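# Place rubber disc under hardness tester gauge foot

## Task

Set the grey rubber disc down on the round table of the hardness tester so that the gauge's foot is resting on the disc, then release it from the gripper.

## Robot and tools

Robot: two 6-joint arms, left_arm and right_arm, each with a parallel two-finger gripper. Their bases sit in a shared scene frame: left_arm root at (+0.019, +0.254, 0) m with quat_wxyz (+0.996, 0, 0, -0.088); right_arm root at (+0.004, -0.254, 0) m with quat_wxyz (+0.995, 0, 0, +0.104). Scene frame: origin on the table surface midway between the arms, +x points out across the table, +z up, and left_arm is on the +y side. The arm names do not correspond to the left or right of any camera image.

Gripper: fingers extend along the gripper's +z axis and close along its y axis. The reported end_effector_position is the point between the pads, roughly 1 cm short of the fingertips. A wrist camera on a mount rides on each gripper; it occupies part of the space within about 135 mm of the tcp z axis, so allow clearance.

Tool execute_actions, argument "actions": a list holding one item or nothing. Empty list = just read the state (with pictures). A move item is {"rows": [...], "steps": n} with n from 9 to 15 (default 15); each step lasts 1/30 s. Each row drives one step; if rows run out, the last row repeats. A wait item is {"steps": n} with n up to 300, counted from the previous result, including your reply time. Optional "pictures": true adds camera images to a result. A refused call moves nothing.

Row layout: one flat list of 14 numbers covering both arms, always all 14 even when one arm is idle. First left_arm: waist, shoulder, elbow, wrist pitch, wrist yaw, wrist roll, then gripper opening; then the same seven for right_arm. The six joint values are absolute target angles in radians, in the same form the Joint positions line reports them (not offsets). Stated ranges per arm: waist -2.618..3.054, shoulder 0.000..3.142, elbow 0.000..3.142, wrist pitch -1.571..1.571, wrist yaw -1.571..1.571, wrist roll -2.094..2.094. A target beyond an end by more than 0.036 rad, and further out than the joint currently is, gets the call refused. True ends may differ from stated ones by up to 0.036 rad either way; requests past the true end are clipped there and produce a "joint sent to its limit" line (possibly referring to an earlier action still running). Gripper opening is an absolute command on a -1 (closed) to +1 (fully open) scale.

Motion limits: each joint's target is held within a lead of its measured angle per step: waist 0.202, shoulder 0.258, elbow 0.238, wrist pitch 0.573, wrist yaw and roll 0.522 rad. If targets would move the gripper over 70 mm from where it is, the arm's targets are pulled back toward current angles. Distant goals therefore take several actions. Between calls the arms keep heading to the last row sent until motion settles or a step is HELD; after that only a new action moves them further. Each result is captured 9 steps before its action finishes; those remaining steps execute during your reply, before the next action begins.

Result lines: the state line shows, per arm, end_effector_position (m) and end_effector_quat_wxyz in the scene frame; printed position may be off from reality, more so at long reach. Joint positions / Joint velocities: per arm, six joints (rad, rad/s) then pad gap (m, m/s; 0.094 m fully open). grip_measured is the finger opening on the command scale, with a fixed per-gripper error up to about 1 mm. "joint command not followed" means a clearance check altered or blocked some joint targets. HELD marks steps where your row was partly or fully not sent. Joint torques follow the joint order, include gravity and friction, and carry offsets and noise. MOTOR HOT appears from 75 °C; OVER-TEMPERATURE FAULT means an arm was stopped (at 90 °C for 10 s; at 100 °C it goes limp and drops).

Gripping: between near -1 and near +1, fingers go to where grip_measured would equal your number. To hold the disc, command about 0.03 below its grip_measured reading for a firm hold, less for a gentler one. Pad force caps near 50-62 N, lower for parts under about 2 mm thick.

Other tools: zoom_image with "camera" (cam_head_left, cam_head_right, cam_high, cam_low, cam_left_wrist, cam_right_wrist; each 504x504) and "region" [x0, y0, x1, y1] in pixels from the top-left, at most 504 by 504, gives a closer view of the latest image. read_manual with optional "section" ("licences") returns license text only. finished_scene with "scene" (the current scene's number) ends and grades the scene irreversibly; the disc must already be in place under the foot and released. Answering without any tool call ends everything.

Avoid: dropping the disc or pushing anything off the table (fails), arms colliding or pressing on each other, slamming or hard pushes, and holding loads long enough to overheat. Brief outside tugs on held parts or nudges to loose objects can happen. Smooth, quick, low-effort motion is preferred.

Each tool is called as name(argument=value, ...) on one line, values as JSON.

## Session

execute_actions(actions=[])

Scene clock: 0.00 s of 5400.00 s.
left_arm: end_effector_position=(+0.0681, +0.3855, +0.1806) grip_measured=+1.000 end_effector_quat_wxyz=(+0.056, -0.486, +0.871, +0.053) | right_arm: end_effector_position=(+0.5444, +0.1011, +0.2142) grip_measured=+1.000 end_effector_quat_wxyz=(+0.529, -0.343, +0.726, +0.275)
Joint positions: left_arm=[ 1.37   0.954  1.088 -1.551 -0.011  0.177  0.094] | right_arm=[ 0.256  2.193  1.774  0.093 -0.436 -0.104  0.094]
Joint velocities: left_arm=[-0.002  0.012 -0.037 -0.022 -0.022  0.037  0.   ] | right_arm=[-0.012  0.002 -0.012 -0.022  0.051 -0.037  0.   ]
Joint torques (N m, as the arm reports them, + toward a larger angle): no reading
Motor temperatures (°C, as the motors report them): left_arm=[25 27 28 27 28 28] | right_arm=[29 27 27 26 27 27]

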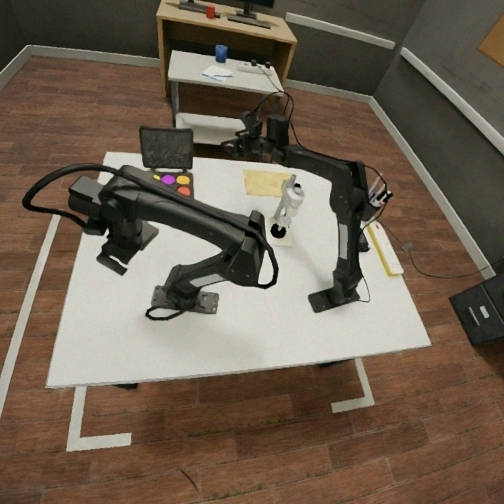

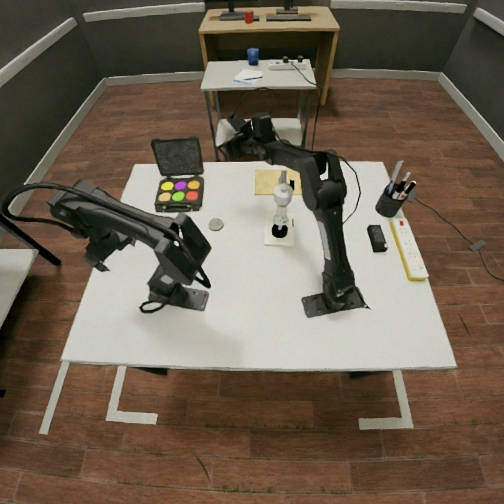

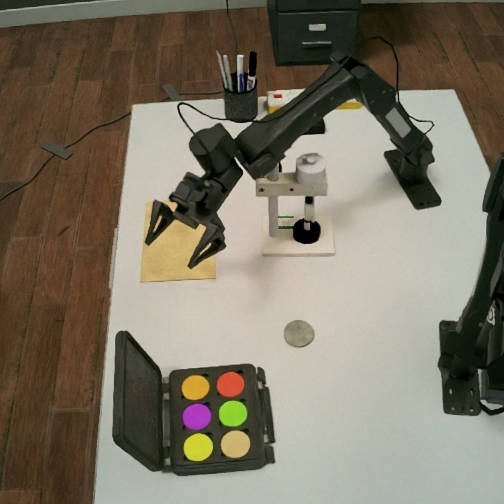

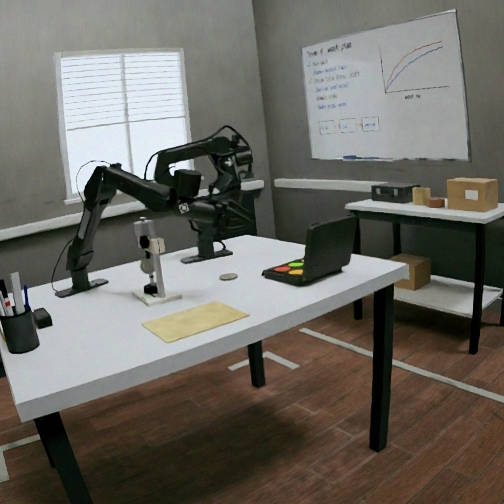

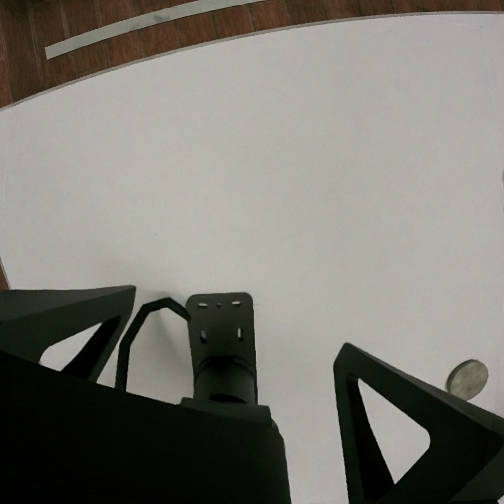

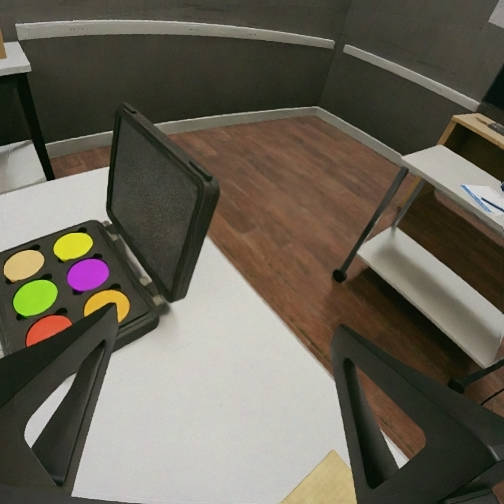

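zoom_image(camera="cam_high", region=[230, 130, 370, 270])

zoom_image(camera="cam_low", region=[110, 200, 250, 320])

zoom_image(camera="cam_head_right", region=[230, 155, 330, 255])

zoom_image(camera="cam_head_left", region=[230, 155, 330, 255])

Region (230, 130, 370, 270) of cam_high's 504x504 image, scaled by 3.600, with more detail than that image has.

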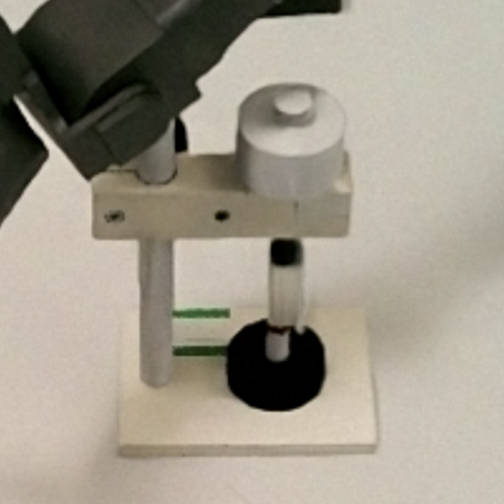

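Region (110, 200, 250, 320) of cam_low's 504x504 image, scaled by 3.600, with more detail than that image has; it fills the top 432 rows of this view, and the rest is white.

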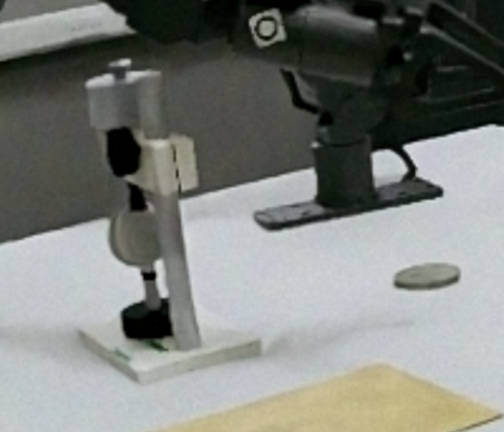

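Region (230, 155, 330, 255) of cam_head_right's 504x504 image, scaled by 5.040, with more detail than that image has.

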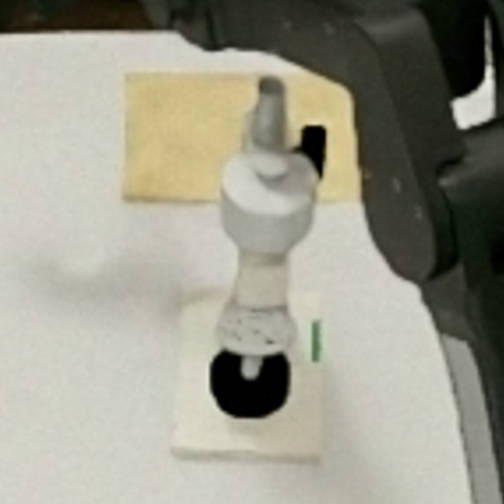

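Region (230, 155, 330, 255) of cam_head_left's 504x504 image, scaled by 5.040, with more detail than that image has.

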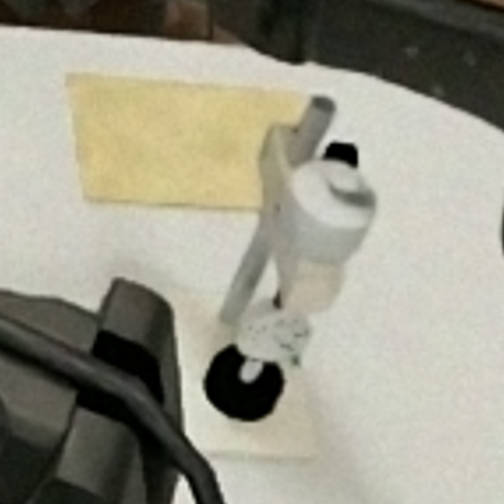

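execute_actions(actions=[{"rows":[[1.33,0.954,1.088,-1.55,0,0.17,1,0.256,2.17,1.774,0.09,-0.43,-0.1,1],[1.29,0.954,1.088,-1.55,0,0.16,1,0.256,2.14,1.774,0.09,-0.42,-0.1,1],[1.24,0.954,1.088,-1.55,0,0.15,1,0.256,2.11,1.774,0.09,-0.41,-0.1,1],[1.19,0.954,1.088,-1.55,0,0.14,1,0.256,2.08,1.774,0.08,-0.40,-0.09,1],[1.14,0.954,1.088,-1.55,0,0.13,1,0.256,2.05,1.774,0.06,-0.38,-0.09,1],[1.09,0.954,1.088,-1.55,0,0.12,1,0.256,2.02,1.774,0.04,-0.36,-0.08,1],[1.04,0.954,1.088,-1.55,0,0.11,1,0.256,1.99,1.774,0.02,-0.34,-0.08,1],[0.99,0.954,1.088,-1.55,0,0.10,1,0.256,1.96,1.774,0,-0.32,-0.07,1],[0.94,0.954,1.088,-1.55,0,0.09,1,0.256,1.93,1.774,-0.03,-0.30,-0.07,1],[0.89,0.954,1.088,-1.55,0,0.08,1,0.256,1.90,1.774,-0.06,-0.28,-0.06,1],[0.84,0.954,1.088,-1.55,0,0.07,1,0.256,1.87,1.774,-0.09,-0.26,-0.06,1],[0.79,0.954,1.088,-1.55,0,0.06,1,0.256,1.84,1.774,-0.12,-0.24,-0.05,1],[0.74,0.954,1.088,-1.55,0,0.05,1,0.256,1.81,1.774,-0.15,-0.22,-0.05,1],[0.69,0.954,1.088,-1.55,0,0.04,1,0.256,1.78,1.774,-0.18,-0.20,-0.04,1],[0.64,0.954,1.088,-1.55,0,0.03,1,0.256,1.75,1.774,-0.21,-0.18,-0.04,1]]}])

execute_actions(actions=[{"rows":[[0.58,0.95,1.08,-1.52,0,0.02,1,0.26,1.71,1.77,-0.25,-0.16,-0.03,1],[0.52,0.94,1.07,-1.49,0,0.01,1,0.26,1.68,1.77,-0.29,-0.14,-0.03,1],[0.46,0.93,1.06,-1.46,0,0,1,0.27,1.64,1.77,-0.33,-0.12,-0.02,1],[0.40,0.92,1.04,-1.43,0,0,1,0.27,1.61,1.77,-0.37,-0.10,-0.02,1],[0.34,0.91,1.02,-1.40,0,0,1,0.28,1.57,1.77,-0.41,-0.08,-0.01,1],[0.28,0.90,1.0,-1.37,0,0,1,0.29,1.54,1.76,-0.45,-0.06,0,1],[0.22,0.89,0.98,-1.34,0,0,1,0.30,1.50,1.75,-0.49,-0.04,0,1],[0.16,0.88,0.96,-1.31,0,0,1,0.31,1.47,1.74,-0.53,-0.02,0,1],[0.10,0.87,0.94,-1.28,0,0,1,0.32,1.43,1.73,-0.57,0,0,1],[0.04,0.86,0.92,-1.25,0,0,1,0.33,1.40,1.72,-0.61,0,0,1],[-0.01,0.85,0.90,-1.22,0,0,1,0.34,1.36,1.71,-0.65,0,0,1],[-0.06,0.84,0.88,-1.19,0,0,1,0.35,1.33,1.70,-0.69,0,0,1],[-0.11,0.83,0.86,-1.16,0,0,1,0.36,1.30,1.69,-0.73,0,0,1],[-0.15,0.82,0.84,-1.13,0,0,1,0.37,1.27,1.68,-0.77,0,0,1],[-0.19,0.81,0.82,-1.10,0,0,1,0.37,1.25,1.67,-0.82,0,0,1]]}])

execute_actions(actions=[{"rows":[[-0.19,0.80,0.79,-1.05,0,0,1,0.37,1.23,1.66,-0.87,0,0,1],[-0.19,0.80,0.76,-1.0,0,0,1,0.37,1.23,1.66,-0.92,0,0,1],[-0.19,0.79,0.73,-0.95,0,0,1,0.37,1.23,1.65,-0.97,0,0,1],[-0.19,0.79,0.70,-0.9,0,0,1,0.37,1.23,1.65,-1.02,0,0,1],[-0.19,0.78,0.67,-0.85,0,0,1,0.37,1.23,1.64,-1.07,0,0,1],[-0.19,0.78,0.64,-0.8,0,0,1,0.37,1.23,1.64,-1.12,0,0,1],[-0.19,0.77,0.61,-0.76,0,0,1,0.37,1.23,1.63,-1.17,0,0,1],[-0.19,0.77,0.58,-0.72,0,0,1,0.37,1.23,1.63,-1.22,0,0,1],[-0.19,0.76,0.55,-0.68,0,0,1,0.37,1.23,1.62,-1.27,0,0,1],[-0.19,0.76,0.52,-0.64,0,0,1,0.37,1.23,1.62,-1.32,0,0,1],[-0.19,0.76,0.49,-0.60,0,0,1,0.37,1.23,1.62,-1.36,0,0,1],[-0.19,0.76,0.46,-0.57,0,0,1,0.37,1.23,1.61,-1.40,0,0,1],[-0.19,0.76,0.433,-0.545,0,0,1,0.37,1.23,1.61,-1.43,0,0,1]],"steps":15}])

execute_actions(actions=[{"steps":25}], pictures=true)

Scene clock: 6.63 s of 5400.00 s.
left_arm: end_effector_position=(+0.0926, +0.3735, +0.1806) grip_measured=+1.000 end_effector_quat_wxyz=(+0.062, -0.409, +0.909, +0.046) | right_arm: end_effector_position=(+0.5400, +0.0943, +0.2276) grip_measured=+1.000 end_effector_quat_wxyz=(+0.531, -0.335, +0.731, +0.266)
Joint positions: left_arm=[ 1.177  0.954  1.088 -1.551 -0.009  0.156  0.094] | right_arm=[ 0.256  2.148  1.76   0.061 -0.411 -0.099  0.094]
Joint velocities: left_arm=[-1.414  0.007 -0.002 -0.037  0.066 -0.154  0.   ] | right_arm=[-0.017 -0.574 -0.085 -0.374  0.227  0.081  0.   ]
Joint torques (N m, as the arm reports them, + toward a larger angle): left_arm=[ 0.02  0.1   5.2   0.88  0.02 -0.1 ] | right_arm=[  0.07 -19.1    8.32   2.37  -0.04   0.08]
Motor temperatures (°C, as the motors report them): left_arm=[25 27 29 27 28 28] | right_arm=[29 32 29 28 27 27]
Steps of this call (steps 1 to 90: nothing new was sent; then 3.43 s passed at rest; steps 91 to 96: the first 6 steps of this action). Readings (joint positions):
91: left_arm=[1.364 0.954 1.088 -1.551 -0.011 0.177] | right_arm=[0.256 2.193 1.774 0.093 -0.436 -0.104]
92: left_arm=[1.345 0.954 1.088 -1.551 -0.012 0.176] | right_arm=[0.256 2.193 1.774 0.093 -0.435 -0.104]
94: left_arm=[1.272 0.954 1.088 -1.551 -0.011 0.168] | right_arm=[0.256 2.180 1.769 0.085 -0.427 -0.103]
96: the state above

Scene clock: 7.13 s of 5400.00 s.
left_arm: end_effector_position=(+0.1716, +0.2878, +0.1773) grip_measured=+1.000 end_effector_quat_wxyz=(+0.112, -0.089, +0.990, +0.015) | right_arm: end_effector_position=(+0.4479, +0.0045, +0.4397) grip_measured=+1.000 end_effector_quat_wxyz=(+0.625, -0.238, +0.717, +0.199)
Joint positions: left_arm=[ 0.384  0.939  1.054 -1.46  -0.003  0.03   0.094] | right_arm=[ 0.265  1.624  1.759 -0.278 -0.154 -0.034  0.094]
Joint velocities: left_arm=[-1.722 -0.252 -0.545  0.696 -0.037 -0.081  0.   ] | right_arm=[ 0.173 -1.165 -0.002 -1.033  0.549  0.139  0.   ]
Joint torques (N m, as the arm reports them, + toward a larger angle): left_arm=[ 0.28 -1.83  3.85  0.79  0.03 -0.1 ] | right_arm=[ 1.36 -8.55  6.76  1.79 -0.06  0.08]
Motor temperatures (°C, as the motors report them): left_arm=[25 27 29 27 28 28] | right_arm=[29 32 29 28 27 27]
Steps of this call (steps 1 to 9: the last 9 steps of your previous action; steps 10 to 15: the first 6 steps of this action). Readings (joint positions):
10: left_arm=[0.675 0.954 1.088 -1.548 -0.003 0.069] | right_arm=[0.256 1.834 1.759 -0.114 -0.262 -0.063]
11: left_arm=[0.620 0.954 1.088 -1.541 -0.003 0.060] | right_arm=[0.256 1.792 1.759 -0.145 -0.240 -0.057]
13: left_arm=[0.503 0.953 1.084 -1.509 -0.003 0.042] | right_arm=[0.258 1.707 1.759 -0.211 -0.197 -0.046]
15: the state above

Scene clock: 7.63 s of 5400.00 s.
left_arm: end_effector_position=(+0.2091, +0.1837, +0.1251) grip_measured=+1.000 end_effector_quat_wxyz=(+0.236, +0.177, +0.955, -0.043) | right_arm: end_effector_position=(+0.2967, -0.0608, +0.4182) grip_measured=+1.000 end_effector_quat_wxyz=(+0.508, -0.247, +0.810, +0.156)
Joint positions: left_arm=[-0.181  0.806  0.709 -0.99   0.004  0.01   0.094] | right_arm=[ 0.365  1.227  1.67  -0.893 -0.019 -0.007  0.094]
Joint velocities: left_arm=[ 0.012 -0.09  -0.877  1.399  0.037 -0.007  0.   ] | right_arm=[ 0.002 -0.027 -0.188 -1.414  0.066  0.022  0.   ]
Joint torques (N m, as the arm reports them, + toward a larger angle): left_arm=[-0.77 -1.11  4.77  1.4  -0.02 -0.11] | right_arm=[ 0.43 -2.2   4.16  1.75  0.08  0.06]
Motor temperatures (°C, as the motors report them): left_arm=[25 27 29 27 28 28] | right_arm=[29 32 29 28 27 27]
Steps of this call (steps 1 to 9: the last 9 steps of your previous action; steps 10 to 15: the first 6 steps of this action). Readings (joint positions):
10: left_arm=[-0.149 0.840 0.849 -1.192 0.003 0.012] | right_arm=[0.362 1.278 1.694 -0.660 -0.031 -0.010]
11: left_arm=[-0.168 0.829 0.825 -1.156 0.004 0.012] | right_arm=[0.364 1.256 1.687 -0.707 -0.028 -0.009]
13: left_arm=[-0.180 0.814 0.770 -1.077 0.004 0.011] | right_arm=[0.365 1.232 1.679 -0.800 -0.022 -0.008]
15: the state above

Scene clock: 8.47 s of 5400.00 s.
left_arm: end_effector_position=(+0.2438, +0.1708, +0.0856) grip_measured=+1.000 end_effector_quat_wxyz=(+0.326, +0.172, +0.928, -0.059) | right_arm: end_effector_position=(+0.2233, -0.1097, +0.3007) grip_measured=+1.000 end_effector_quat_wxyz=(+0.252, -0.276, +0.924, +0.079)
Joint positions: left_arm=[-0.181  0.784  0.442 -0.552  0.004  0.008  0.094] | right_arm=[ 0.365  1.227  1.611 -1.42  -0.011 -0.006  0.094]
Joint velocities: left_arm=[-0.012 -0.002  0.002  0.007  0.037  0.051  0.   ] | right_arm=[-0.002  0.002 -0.032 -0.051 -0.11   0.051  0.   ]
Joint torques (N m, as the arm reports them, + toward a larger angle): left_arm=[-0.75 -1.72  5.68  1.7  -0.02 -0.09] | right_arm=[ 0.43 -1.9   5.32  1.22  0.08  0.08]
Motor temperatures (°C, as the motors report them): left_arm=[25 27 30 27 28 28] | right_arm=[29 32 29 28 27 27]
Kept back: nothing.
Steps of this call (steps 1 to 9: the last 9 steps of your previous action; steps 10 to 25: the robot went on to your last target). Readings (joint positions):
1: left_arm=[-0.181 0.803 0.678 -0.945 0.004 0.010] | right_arm=[0.365 1.227 1.661 -0.940 -0.017 -0.007]
2: left_arm=[-0.181 0.799 0.647 -0.902 0.004 0.010] | right_arm=[0.365 1.227 1.650 -0.992 -0.015 -0.007]
4: left_arm=[-0.181 0.791 0.586 -0.818 0.004 0.009] | right_arm=[0.365 1.227 1.631 -1.098 -0.014 -0.007]
8: left_arm=[-0.181 0.784 0.474 -0.670 0.004 0.009] | right_arm=[0.365 1.227 1.613 -1.288 -0.012 -0.006]
25: the state above

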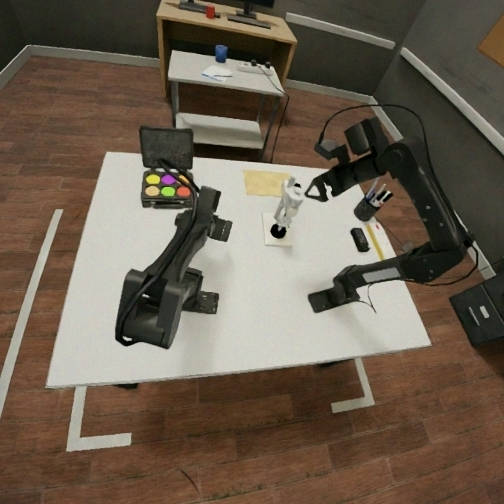

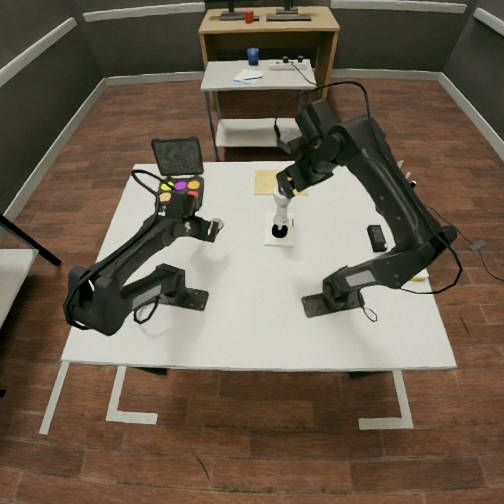

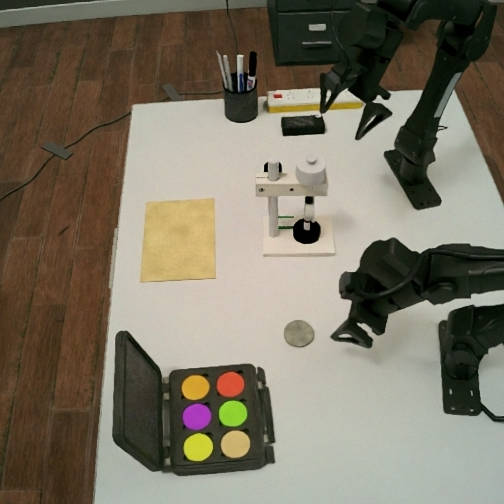

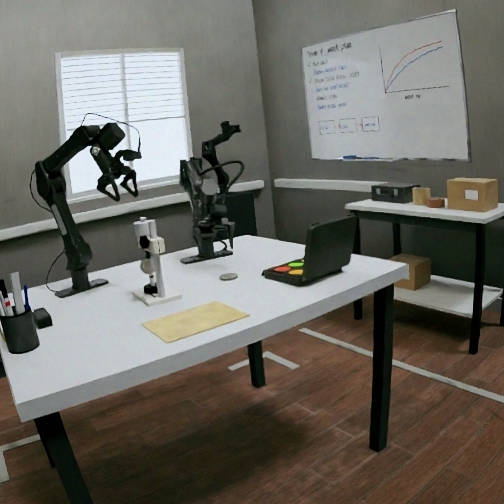

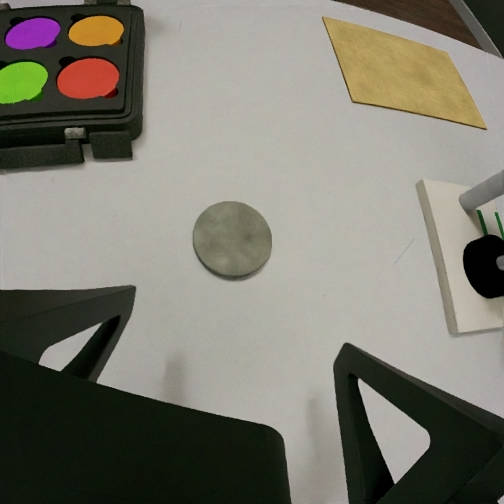

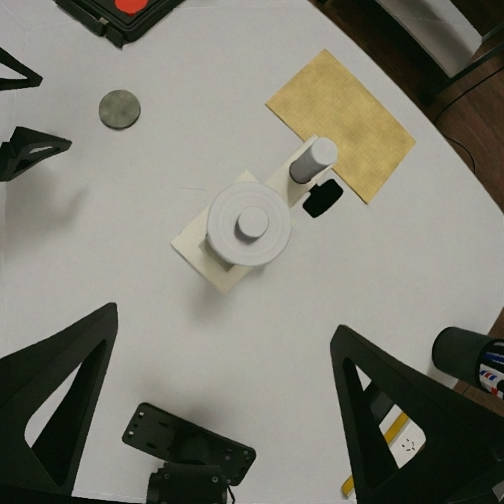

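zoom_image(camera="cam_high", region=[270, 220, 450, 360])

zoom_image(camera="cam_low", region=[70, 110, 270, 310])

Region (270, 220, 450, 360) of cam_high's 504x504 image, scaled by 2.800, with more detail than that image has.

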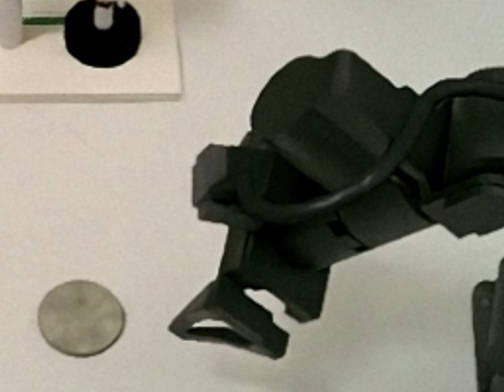

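Region (70, 110, 270, 310) of cam_low's 504x504 image, scaled by 2.520, with more detail than that image has.

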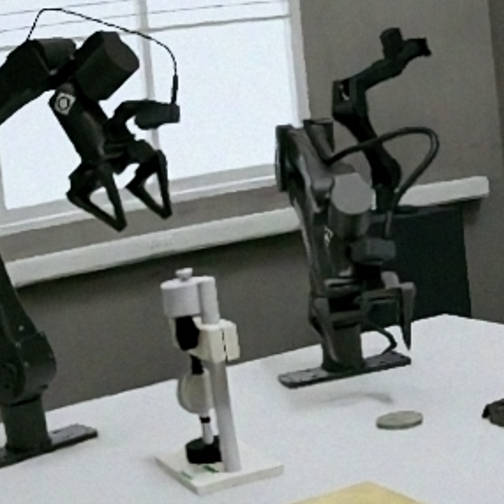

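execute_actions(actions=[{"rows":[[-0.18,0.80,0.42,-0.50,0,0,1,0.36,1.24,1.61,-1.41,0,0,1],[-0.18,0.82,0.40,-0.44,0,0,1,0.36,1.25,1.61,-1.40,0,0,1],[-0.18,0.85,0.38,-0.36,0,0,1,0.36,1.26,1.61,-1.38,0,0,1],[-0.18,0.88,0.36,-0.27,0,0,1,0.36,1.27,1.61,-1.36,0,0,1],[-0.18,0.91,0.34,-0.18,0,0,1,0.36,1.28,1.61,-1.34,0,0,1],[-0.18,0.94,0.32,-0.09,0,0,1,0.36,1.29,1.6,-1.32,0,0,1],[-0.18,0.97,0.30,0.0,0,0,1,0.36,1.30,1.6,-1.31,0,0,1],[-0.18,1.0,0.28,0.09,0,0,1,0.36,1.31,1.6,-1.30,0,0,1],[-0.18,1.03,0.26,0.18,0,0,1,0.36,1.32,1.6,-1.29,0,0,1],[-0.18,1.06,0.24,0.27,0,0,1,0.36,1.33,1.6,-1.28,0,0,1],[-0.18,1.09,0.22,0.36,0,0,1,0.36,1.34,1.59,-1.27,0,0,1],[-0.18,1.12,0.20,0.44,0,0,1,0.36,1.35,1.59,-1.26,0,0,1],[-0.18,1.15,0.18,0.52,0,0,1,0.36,1.36,1.59,-1.25,0,0,1],[-0.18,1.18,0.16,0.59,0,0,1,0.36,1.37,1.59,-1.245,0,0,1],[-0.18,1.21,0.14,0.65,0,0,1,0.36,1.38,1.586,-1.244,0,0,1]]}])

execute_actions(actions=[{"rows":[[-0.18,1.23,0.13,0.69,0,0,1,0.36,1.389,1.586,-1.244,0,0,1],[-0.18,1.25,0.12,0.71,0,0,1,0.36,1.389,1.586,-1.244,0,0,1],[-0.18,1.27,0.11,0.726,0,0,1,0.36,1.389,1.586,-1.244,0,0,1],[-0.18,1.29,0.10,0.726,0,0,1,0.36,1.389,1.586,-1.244,0,0,1],[-0.18,1.30,0.09,0.726,0,0,1,0.36,1.389,1.586,-1.244,0,0,1],[-0.18,1.313,0.087,0.726,0,0,1,0.36,1.389,1.586,-1.244,0,0,1]],"steps":10}])

execute_actions(actions=[{"steps":22}], pictures=true)

Scene clock: 11.07 s of 5400.00 s.
left_arm: end_effector_position=(+0.2646, +0.1631, +0.0737) grip_measured=+1.000 end_effector_quat_wxyz=(+0.355, +0.170, +0.917, -0.064) | right_arm: end_effector_position=(+0.2301, -0.1054, +0.2971) grip_measured=+1.000 end_effector_quat_wxyz=(+0.249, -0.276, +0.925, +0.078)
Joint positions: left_arm=[-0.181  0.873  0.379 -0.338  0.004  0.008  0.094] | right_arm=[ 0.365  1.251  1.611 -1.403 -0.011 -0.006  0.094]
Joint velocities: left_arm=[ 0.017  0.916 -0.618  1.736  0.022 -0.007  0.   ] | right_arm=[-0.007  0.247  0.022  0.286  0.022 -0.022  0.   ]
Joint torques (N m, as the arm reports them, + toward a larger angle): left_arm=[ 0.04  0.38  4.85  1.49  0.   -0.09] | right_arm=[-0.36 -0.62  4.61  1.7   0.08  0.09]
Motor temperatures (°C, as the motors report them): left_arm=[25 27 30 27 28 28] | right_arm=[29 31 29 28 27 27]
Steps of this call (steps 1 to 30: the robot went on to your last target; steps 31 to 72: nothing new was sent; steps 73 to 78: the first 6 steps of this action). Readings (joint positions):
73: left_arm=[-0.181 0.784 0.442 -0.546 0.004 0.008] | right_arm=[0.365 1.227 1.611 -1.421 -0.011 -0.006]
74: left_arm=[-0.181 0.787 0.437 -0.528 0.004 0.008] | right_arm=[0.365 1.228 1.611 -1.421 -0.011 -0.006]
76: left_arm=[-0.181 0.816 0.416 -0.452 0.004 0.008] | right_arm=[0.365 1.235 1.611 -1.418 -0.011 -0.006]
78: the state above

Scene clock: 11.40 s of 5400.00 s.
left_arm: end_effector_position=(+0.3060, +0.1477, +0.0469) grip_measured=+1.000 end_effector_quat_wxyz=(+0.458, +0.161, +0.870, -0.082) | right_arm: end_effector_position=(+0.2642, -0.0834, +0.2726) grip_measured=+1.000 end_effector_quat_wxyz=(+0.236, -0.277, +0.928, +0.074)
Joint positions: left_arm=[-0.181  1.18   0.174  0.402  0.004  0.008  0.094] | right_arm=[ 0.365  1.367  1.594 -1.297 -0.011 -0.006  0.094]
Joint velocities: left_arm=[ 0.002  0.759 -0.462  1.883  0.037 -0.037  0.   ] | right_arm=[-0.007  0.286 -0.066  0.168  0.007  0.022  0.   ]
Joint torques (N m, as the arm reports them, + toward a larger angle): left_arm=[ 0.02 -1.84  4.03  1.99  0.02 -0.08] | right_arm=[-0.37 -3.49  5.46  1.55  0.08  0.08]
Motor temperatures (°C, as the motors report them): left_arm=[25 27 30 27 28 28] | right_arm=[29 31 29 28 27 27]
Steps of this call (steps 1 to 9: the last 9 steps of your previous action; step 10: the first step of this action). Readings (joint positions):
10: the state above

Scene clock: 12.13 s of 5400.00 s.
left_arm: end_effector_position=(+0.3152, +0.1442, +0.0526) grip_measured=+1.000 end_effector_quat_wxyz=(+0.512, +0.156, +0.840, -0.092) | right_arm: end_effector_position=(+0.2709, -0.0791, +0.2657) grip_measured=+1.000 end_effector_quat_wxyz=(+0.232, -0.278, +0.929, +0.073)
Joint positions: left_arm=[-0.181  1.302  0.104  0.721  0.004  0.008  0.094] | right_arm=[ 0.365  1.391  1.586 -1.274 -0.011 -0.006  0.094]
Joint velocities: left_arm=[ 0.002 -0.002 -0.012  0.022  0.022 -0.022  0.   ] | right_arm=[ 0.007  0.007 -0.022  0.037 -0.051 -0.007  0.   ]
Joint torques (N m, as the arm reports them, + toward a larger angle): left_arm=[ 0.01 -1.44  3.39  2.1  -0.03 -0.08] | right_arm=[-0.36 -4.45  5.88  1.56  0.08  0.08]
Motor temperatures (°C, as the motors report them): left_arm=[25 27 30 28 28 28] | right_arm=[29 31 29 28 27 27]
Kept back: nothing.
Steps of this call (steps 1 to 9: the last 9 steps of your previous action; steps 10 to 22: the robot went on to your last target). Readings (joint positions):
1: left_arm=[-0.181 1.204 0.160 0.462 0.004 0.008] | right_arm=[0.365 1.376 1.592 -1.291 -0.011 -0.006]
2: left_arm=[-0.181 1.226 0.147 0.514 0.004 0.008] | right_arm=[0.365 1.383 1.590 -1.286 -0.011 -0.006]
4: left_arm=[-0.181 1.264 0.128 0.591 0.004 0.008] | right_arm=[0.365 1.391 1.587 -1.281 -0.011 -0.006]
8: left_arm=[-0.181 1.301 0.105 0.662 0.004 0.008] | right_arm=[0.365 1.391 1.586 -1.276 -0.011 -0.006]
22: the state above

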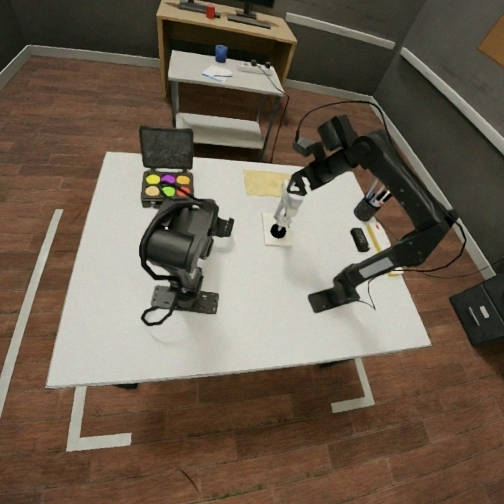

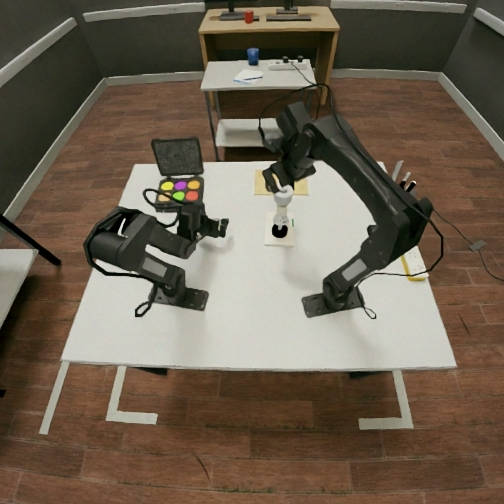

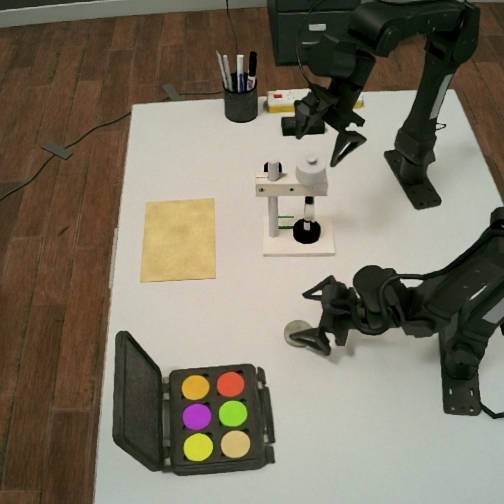

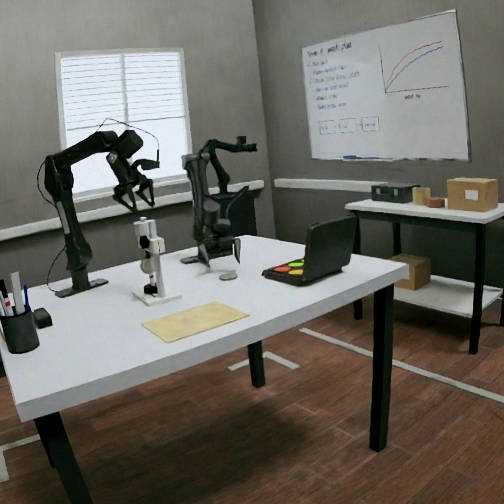

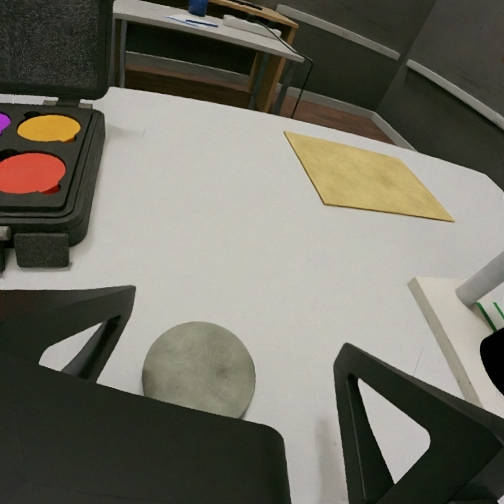

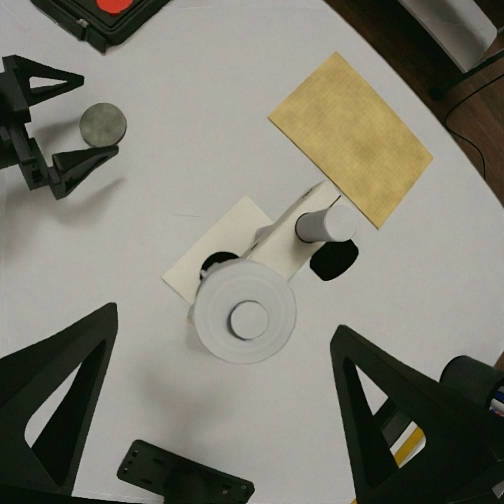

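execute_actions(actions=[{"rows":[[-0.17,1.32,0.087,0.75,0,0,1,0.35,1.389,1.586,-1.23,0,0,1],[-0.16,1.33,0.085,0.78,0,0,1,0.34,1.389,1.586,-1.22,0,0,1],[-0.15,1.35,0.083,0.81,0,0,1,0.33,1.385,1.58,-1.2,0,0,1],[-0.14,1.37,0.08,0.84,0,0,1,0.322,1.38,1.57,-1.18,0,0,1],[-0.137,1.39,0.077,0.87,0,0,1,0.322,1.375,1.55,-1.16,0,0,1],[-0.137,1.41,0.074,0.90,0,0,1,0.322,1.37,1.53,-1.14,0,0,1],[-0.137,1.435,0.071,0.93,0,0,1,0.322,1.365,1.51,-1.12,0,0,1],[-0.137,1.46,0.068,0.96,0,0,1,0.322,1.36,1.49,-1.105,0,0,1],[-0.137,1.485,0.065,0.99,0,0,1,0.322,1.355,1.47,-1.09,0,0,1],[-0.137,1.51,0.062,1.01,0,0,1,0.322,1.35,1.45,-1.075,0,0,1],[-0.137,1.535,0.059,1.03,0,0,1,0.322,1.345,1.43,-1.06,0,0,1],[-0.137,1.56,0.056,1.05,0,0,1,0.322,1.34,1.41,-1.05,0,0,1],[-0.137,1.58,0.054,1.05,0,0,1,0.322,1.335,1.39,-1.04,0,0,1],[-0.137,1.6,0.052,1.05,0,0,1,0.322,1.33,1.37,-1.04,0,0,1],[-0.137,1.615,0.052,1.05,0,0,1,0.322,1.325,1.351,-1.04,0,0,1]]}])

execute_actions(actions=[{"steps":24}], pictures=true)

Scene clock: 13.73 s of 5400.00 s.
left_arm: end_effector_position=(+0.3239, +0.1512, +0.0543) grip_measured=+1.000 end_effector_quat_wxyz=(+0.525, +0.142, +0.835, -0.086) | right_arm: end_effector_position=(+0.2843, -0.0837, +0.2657) grip_measured=+1.000 end_effector_quat_wxyz=(+0.249, -0.261, +0.930, +0.073)
Joint positions: left_arm=[-0.151  1.362  0.104  0.809  0.004  0.008  0.094] | right_arm=[ 0.331  1.391  1.569 -1.224 -0.009 -0.005  0.094]
Joint velocities: left_arm=[ 0.12   0.579  0.002  0.535 -0.007 -0.022  0.   ] | right_arm=[-0.144 -0.007 -0.369  0.476  0.081 -0.051  0.   ]
Joint torques (N m, as the arm reports them, + toward a larger angle): left_arm=[ 0.42 -1.45  2.28  2.04 -0.02 -0.07] | right_arm=[-0.02 -6.09  4.7   1.38  0.02  0.07]
Motor temperatures (°C, as the motors report them): left_arm=[25 27 30 28 28 28] | right_arm=[29 31 29 28 27 27]
Steps of this call (steps 1 to 30: the robot went on to your last target; steps 31 to 42: nothing new was sent; steps 43 to 48: the first 6 steps of this action). Readings (joint positions):
43: left_arm=[-0.181 1.302 0.104 0.726 0.004 0.008] | right_arm=[0.364 1.391 1.586 -1.273 -0.011 -0.006]
44: left_arm=[-0.179 1.305 0.104 0.733 0.004 0.008] | right_arm=[0.360 1.391 1.586 -1.270 -0.011 -0.006]
46: left_arm=[-0.165 1.325 0.104 0.768 0.004 0.008] | right_arm=[0.346 1.391 1.585 -1.255 -0.011 -0.006]
48: the state above

Scene clock: 14.53 s of 5400.00 s.
left_arm: end_effector_position=(+0.3205, +0.1539, +0.0234) grip_measured=+1.000 end_effector_quat_wxyz=(+0.509, +0.142, +0.845, -0.082) | right_arm: end_effector_position=(+0.2843, -0.0854, +0.2161) grip_measured=+1.000 end_effector_quat_wxyz=(+0.234, -0.260, +0.934, +0.068)
Joint positions: left_arm=[-0.146  1.603  0.071  1.045  0.004  0.008  0.094] | right_arm=[ 0.327  1.357  1.351 -1.072 -0.008 -0.005  0.094]
Joint velocities: left_arm=[-0.002  0.002  0.017 -0.037  0.007  0.022  0.   ] | right_arm=[ 0.012  0.007  0.017 -0.022 -0.051 -0.051  0.   ]
Joint torques (N m, as the arm reports them, + toward a larger angle): left_arm=[ 0.7  -2.53  1.7   2.12 -0.03 -0.08] | right_arm=[-0.41 -7.04  6.32  1.56  0.05  0.08]
Motor temperatures (°C, as the motors report them): left_arm=[25 27 30 28 28 28] | right_arm=[29 31 29 28 27 27]
Kept back: nothing.
Steps of this call (steps 1 to 9: the last 9 steps of your previous action; steps 10 to 24: the robot went on to your last target). Readings (joint positions):
1: left_arm=[-0.148 1.383 0.102 0.833 0.004 0.008] | right_arm=[0.328 1.391 1.554 -1.206 -0.008 -0.005]
2: left_arm=[-0.147 1.406 0.100 0.859 0.004 0.008] | right_arm=[0.327 1.391 1.535 -1.189 -0.008 -0.005]
4: left_arm=[-0.146 1.455 0.092 0.911 0.004 0.008] | right_arm=[0.327 1.391 1.492 -1.159 -0.008 -0.005]
8: left_arm=[-0.146 1.552 0.078 0.989 0.004 0.008] | right_arm=[0.327 1.380 1.403 -1.109 -0.008 -0.005]
24: the state above

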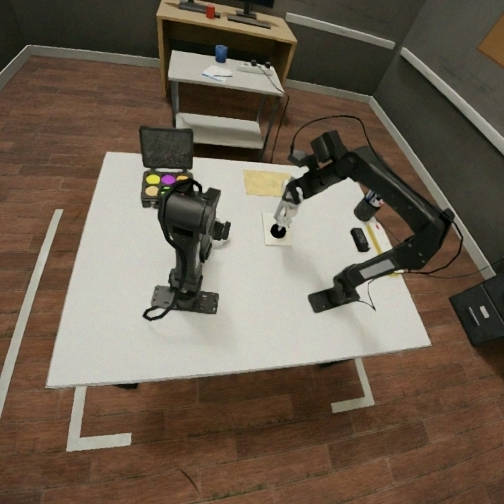

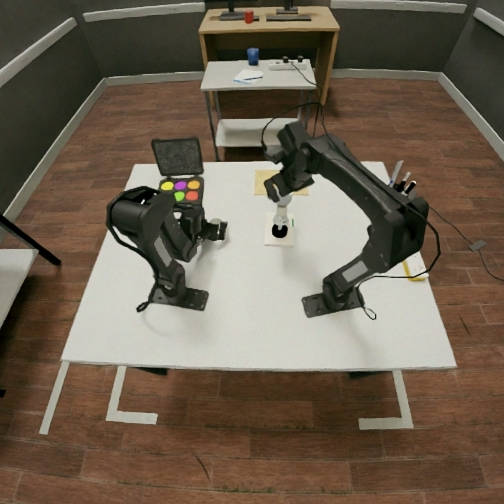

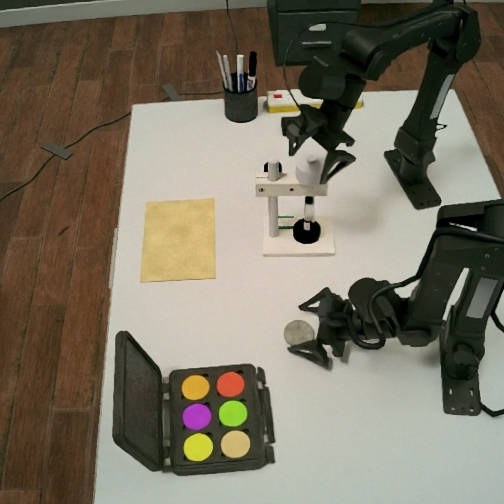

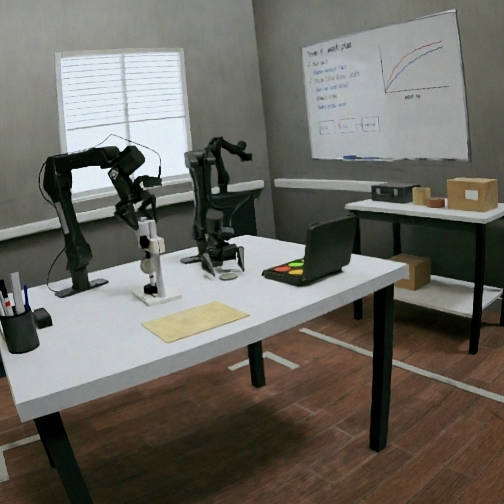

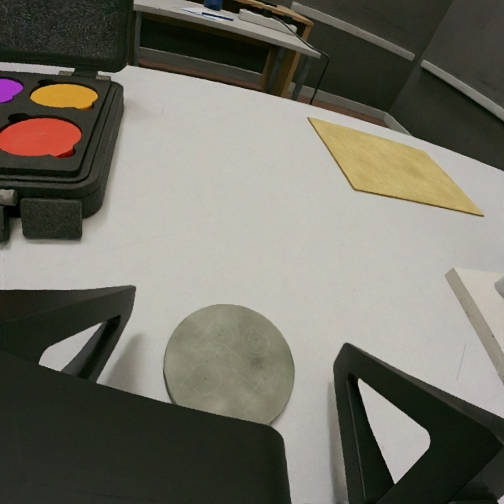

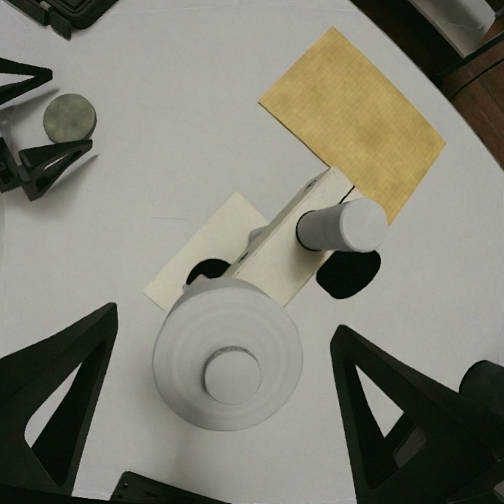

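execute_actions(actions=[{"rows":[[-0.137,1.62,0.052,1.05,0,0,1,0.32,1.315,1.345,-1.03,0,0,1],[-0.137,1.624,0.052,1.05,0,0,1,0.318,1.305,1.335,-1.02,0,0,1],[-0.137,1.628,0.052,1.05,0,0,0.9,0.316,1.295,1.32,-1.01,0,0,1],[-0.137,1.632,0.052,1.05,0,0,0.8,0.316,1.285,1.305,-1.0,0,0,1],[-0.137,1.636,0.052,1.05,0,0,0.7,0.316,1.275,1.29,-0.99,0,0,1],[-0.137,1.64,0.052,1.05,0,0,0.6,0.316,1.268,1.275,-0.98,0,0,1],[-0.137,1.644,0.052,1.05,0,0,0.5,0.316,1.261,1.26,-0.97,0,0,1],[-0.137,1.648,0.052,1.05,0,0,0.5,0.316,1.255,1.245,-0.96,0,0,0.9],[-0.137,1.652,0.052,1.05,0,0,0.5,0.316,1.25,1.23,-0.95,0,0,0.8],[-0.137,1.652,0.052,1.05,0,0,0.5,0.316,1.25,1.215,-0.94,0,0,0.7],[-0.137,1.652,0.052,1.05,0,0,0.5,0.316,1.25,1.203,-0.937,0,0,0.6]],"steps":12}])

execute_actions(actions=[{"steps":20}], pictures=true)

zoom_image(camera="cam_low", region=[110, 190, 260, 310])

zoom_image(camera="cam_high", region=[240, 120, 380, 380])

Scene clock: 15.87 s of 5400.00 s.
left_arm: end_effector_position=(+0.3207, +0.1538, +0.0239) grip_measured=+0.941 end_effector_quat_wxyz=(+0.510, +0.142, +0.845, -0.083) | right_arm: end_effector_position=(+0.2852, -0.0851, +0.2171) grip_measured=+1.000 end_effector_quat_wxyz=(+0.241, -0.259, +0.933, +0.069)
Joint positions: left_arm=[-0.146  1.603  0.071  1.047  0.004  0.008  0.091] | right_arm=[ 0.327  1.349  1.341 -1.057 -0.008 -0.005  0.094]
Joint velocities: left_arm=[ 0.002 -0.007 -0.012 -0.007 -0.022 -0.066 -0.081] | right_arm=[-0.012 -0.232 -0.261  0.198 -0.037  0.051  0.   ]
Joint torques (N m, as the arm reports them, + toward a larger angle): left_arm=[ 0.67 -1.55  1.71  2.13 -0.02 -0.08] | right_arm=[-0.68 -7.79  6.01  1.37  0.05  0.08]
Motor temperatures (°C, as the motors report them): left_arm=[25 27 30 29 28 28] | right_arm=[29 31 29 28 27 27]
Steps of this call (steps 1 to 30: the robot went on to your last target; steps 31 to 37: nothing new was sent; steps 38 to 40: the first 3 steps of this action). Readings (joint positions):
38: left_arm=[-0.146 1.603 0.071 1.047 0.004 0.008] | right_arm=[0.327 1.357 1.351 -1.069 -0.008 -0.005]
39: left_arm=[-0.146 1.603 0.071 1.047 0.004 0.008] | right_arm=[0.327 1.355 1.348 -1.065 -0.008 -0.005]
40: the state above

Scene clock: 16.53 s of 5400.00 s.
left_arm: end_effector_position=(+0.3180, +0.1548, +0.0148) grip_measured=+0.502 end_effector_quat_wxyz=(+0.497, +0.143, +0.852, -0.081) | right_arm: end_effector_position=(+0.2764, -0.0917, +0.1987) grip_measured=+0.601 end_effector_quat_wxyz=(+0.251, -0.257, +0.931, +0.072)
Joint positions: left_arm=[-0.146  1.637  0.071  1.05   0.004  0.007  0.071] | right_arm=[ 0.323  1.275  1.203 -0.971 -0.008 -0.005  0.075]
Joint velocities: left_arm=[-0.002 -0.002 -0.002 -0.007 -0.037  0.066  0.001] | right_arm=[ 0.002  0.002 -0.002  0.066  0.022  0.022 -0.001]
Joint torques (N m, as the arm reports them, + toward a larger angle): left_arm=[ 0.68 -2.39  1.52  2.07 -0.03 -0.08] | right_arm=[-0.56 -5.84  6.43  1.64  0.06  0.07]
Motor temperatures (°C, as the motors report them): left_arm=[25 27 30 29 28 28] | right_arm=[29 31 29 28 27 27]
Kept back: nothing.
Steps of this call (steps 1 to 9: the last 9 steps of your previous action; steps 10 to 20: the robot went on to your last target). Readings (joint positions):
1: left_arm=[-0.146 1.605 0.071 1.048 0.004 0.008] | right_arm=[0.326 1.339 1.331 -1.049 -0.008 -0.005]
2: left_arm=[-0.146 1.609 0.071 1.050 0.004 0.008] | right_arm=[0.325 1.328 1.318 -1.041 -0.008 -0.005]
4: left_arm=[-0.146 1.620 0.071 1.050 0.004 0.007] | right_arm=[0.323 1.305 1.290 -1.028 -0.008 -0.005]
8: left_arm=[-0.146 1.635 0.071 1.050 0.004 0.007] | right_arm=[0.323 1.276 1.233 -0.998 -0.008 -0.005]
20: the state above

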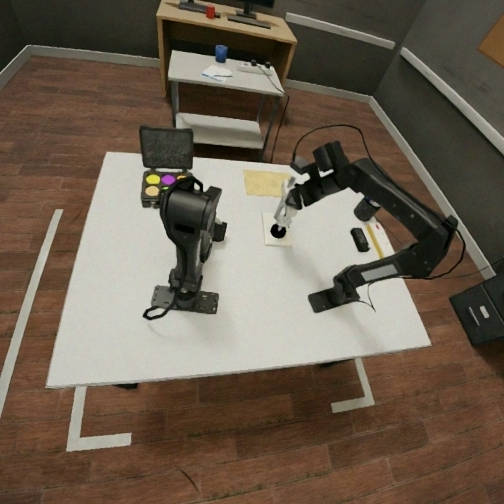

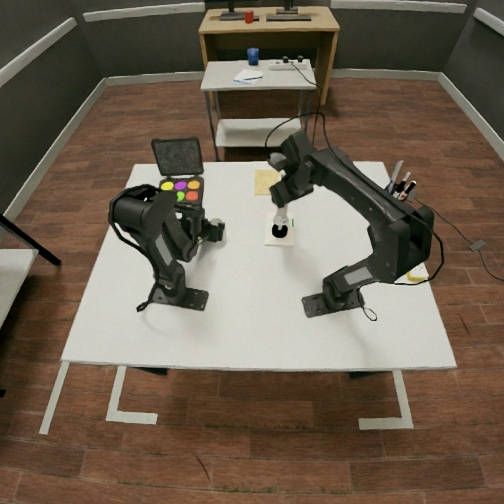

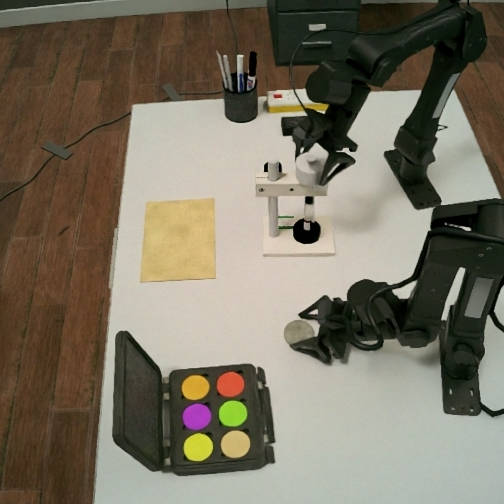

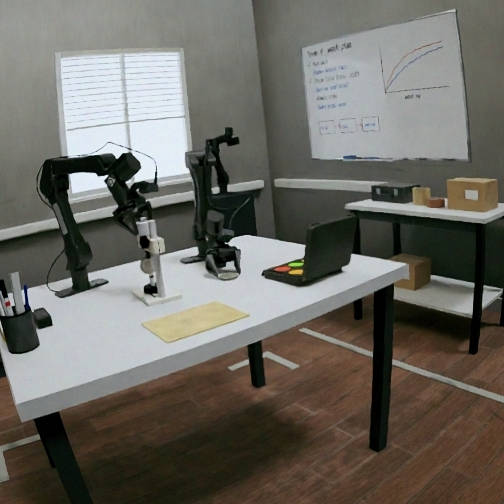

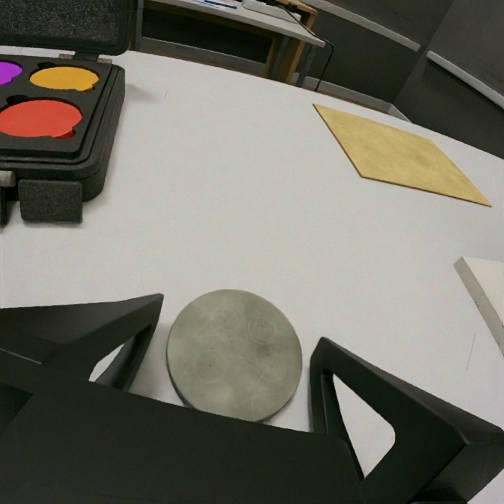

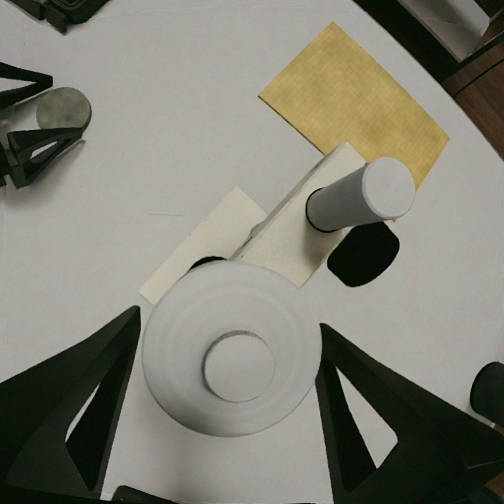

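Region (110, 190, 260, 310) of cam_low's 504x504 image, scaled by 3.360, with more detail than that image has; it fills the top 403 rows of this view, and the rest is white.

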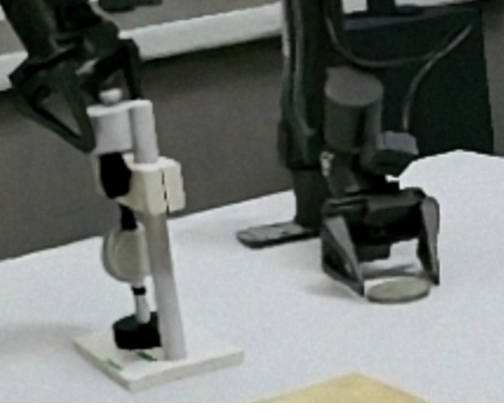

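Region (240, 120, 380, 380) of cam_high's 504x504 image, scaled by 1.938, with more detail than that image has; it fills the left 271 columns of this view, and the rest is white.

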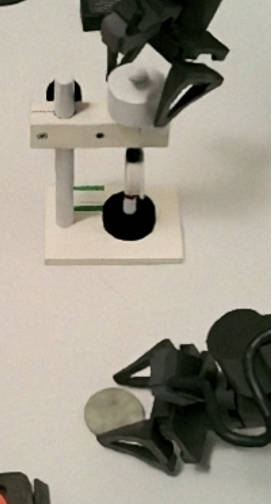

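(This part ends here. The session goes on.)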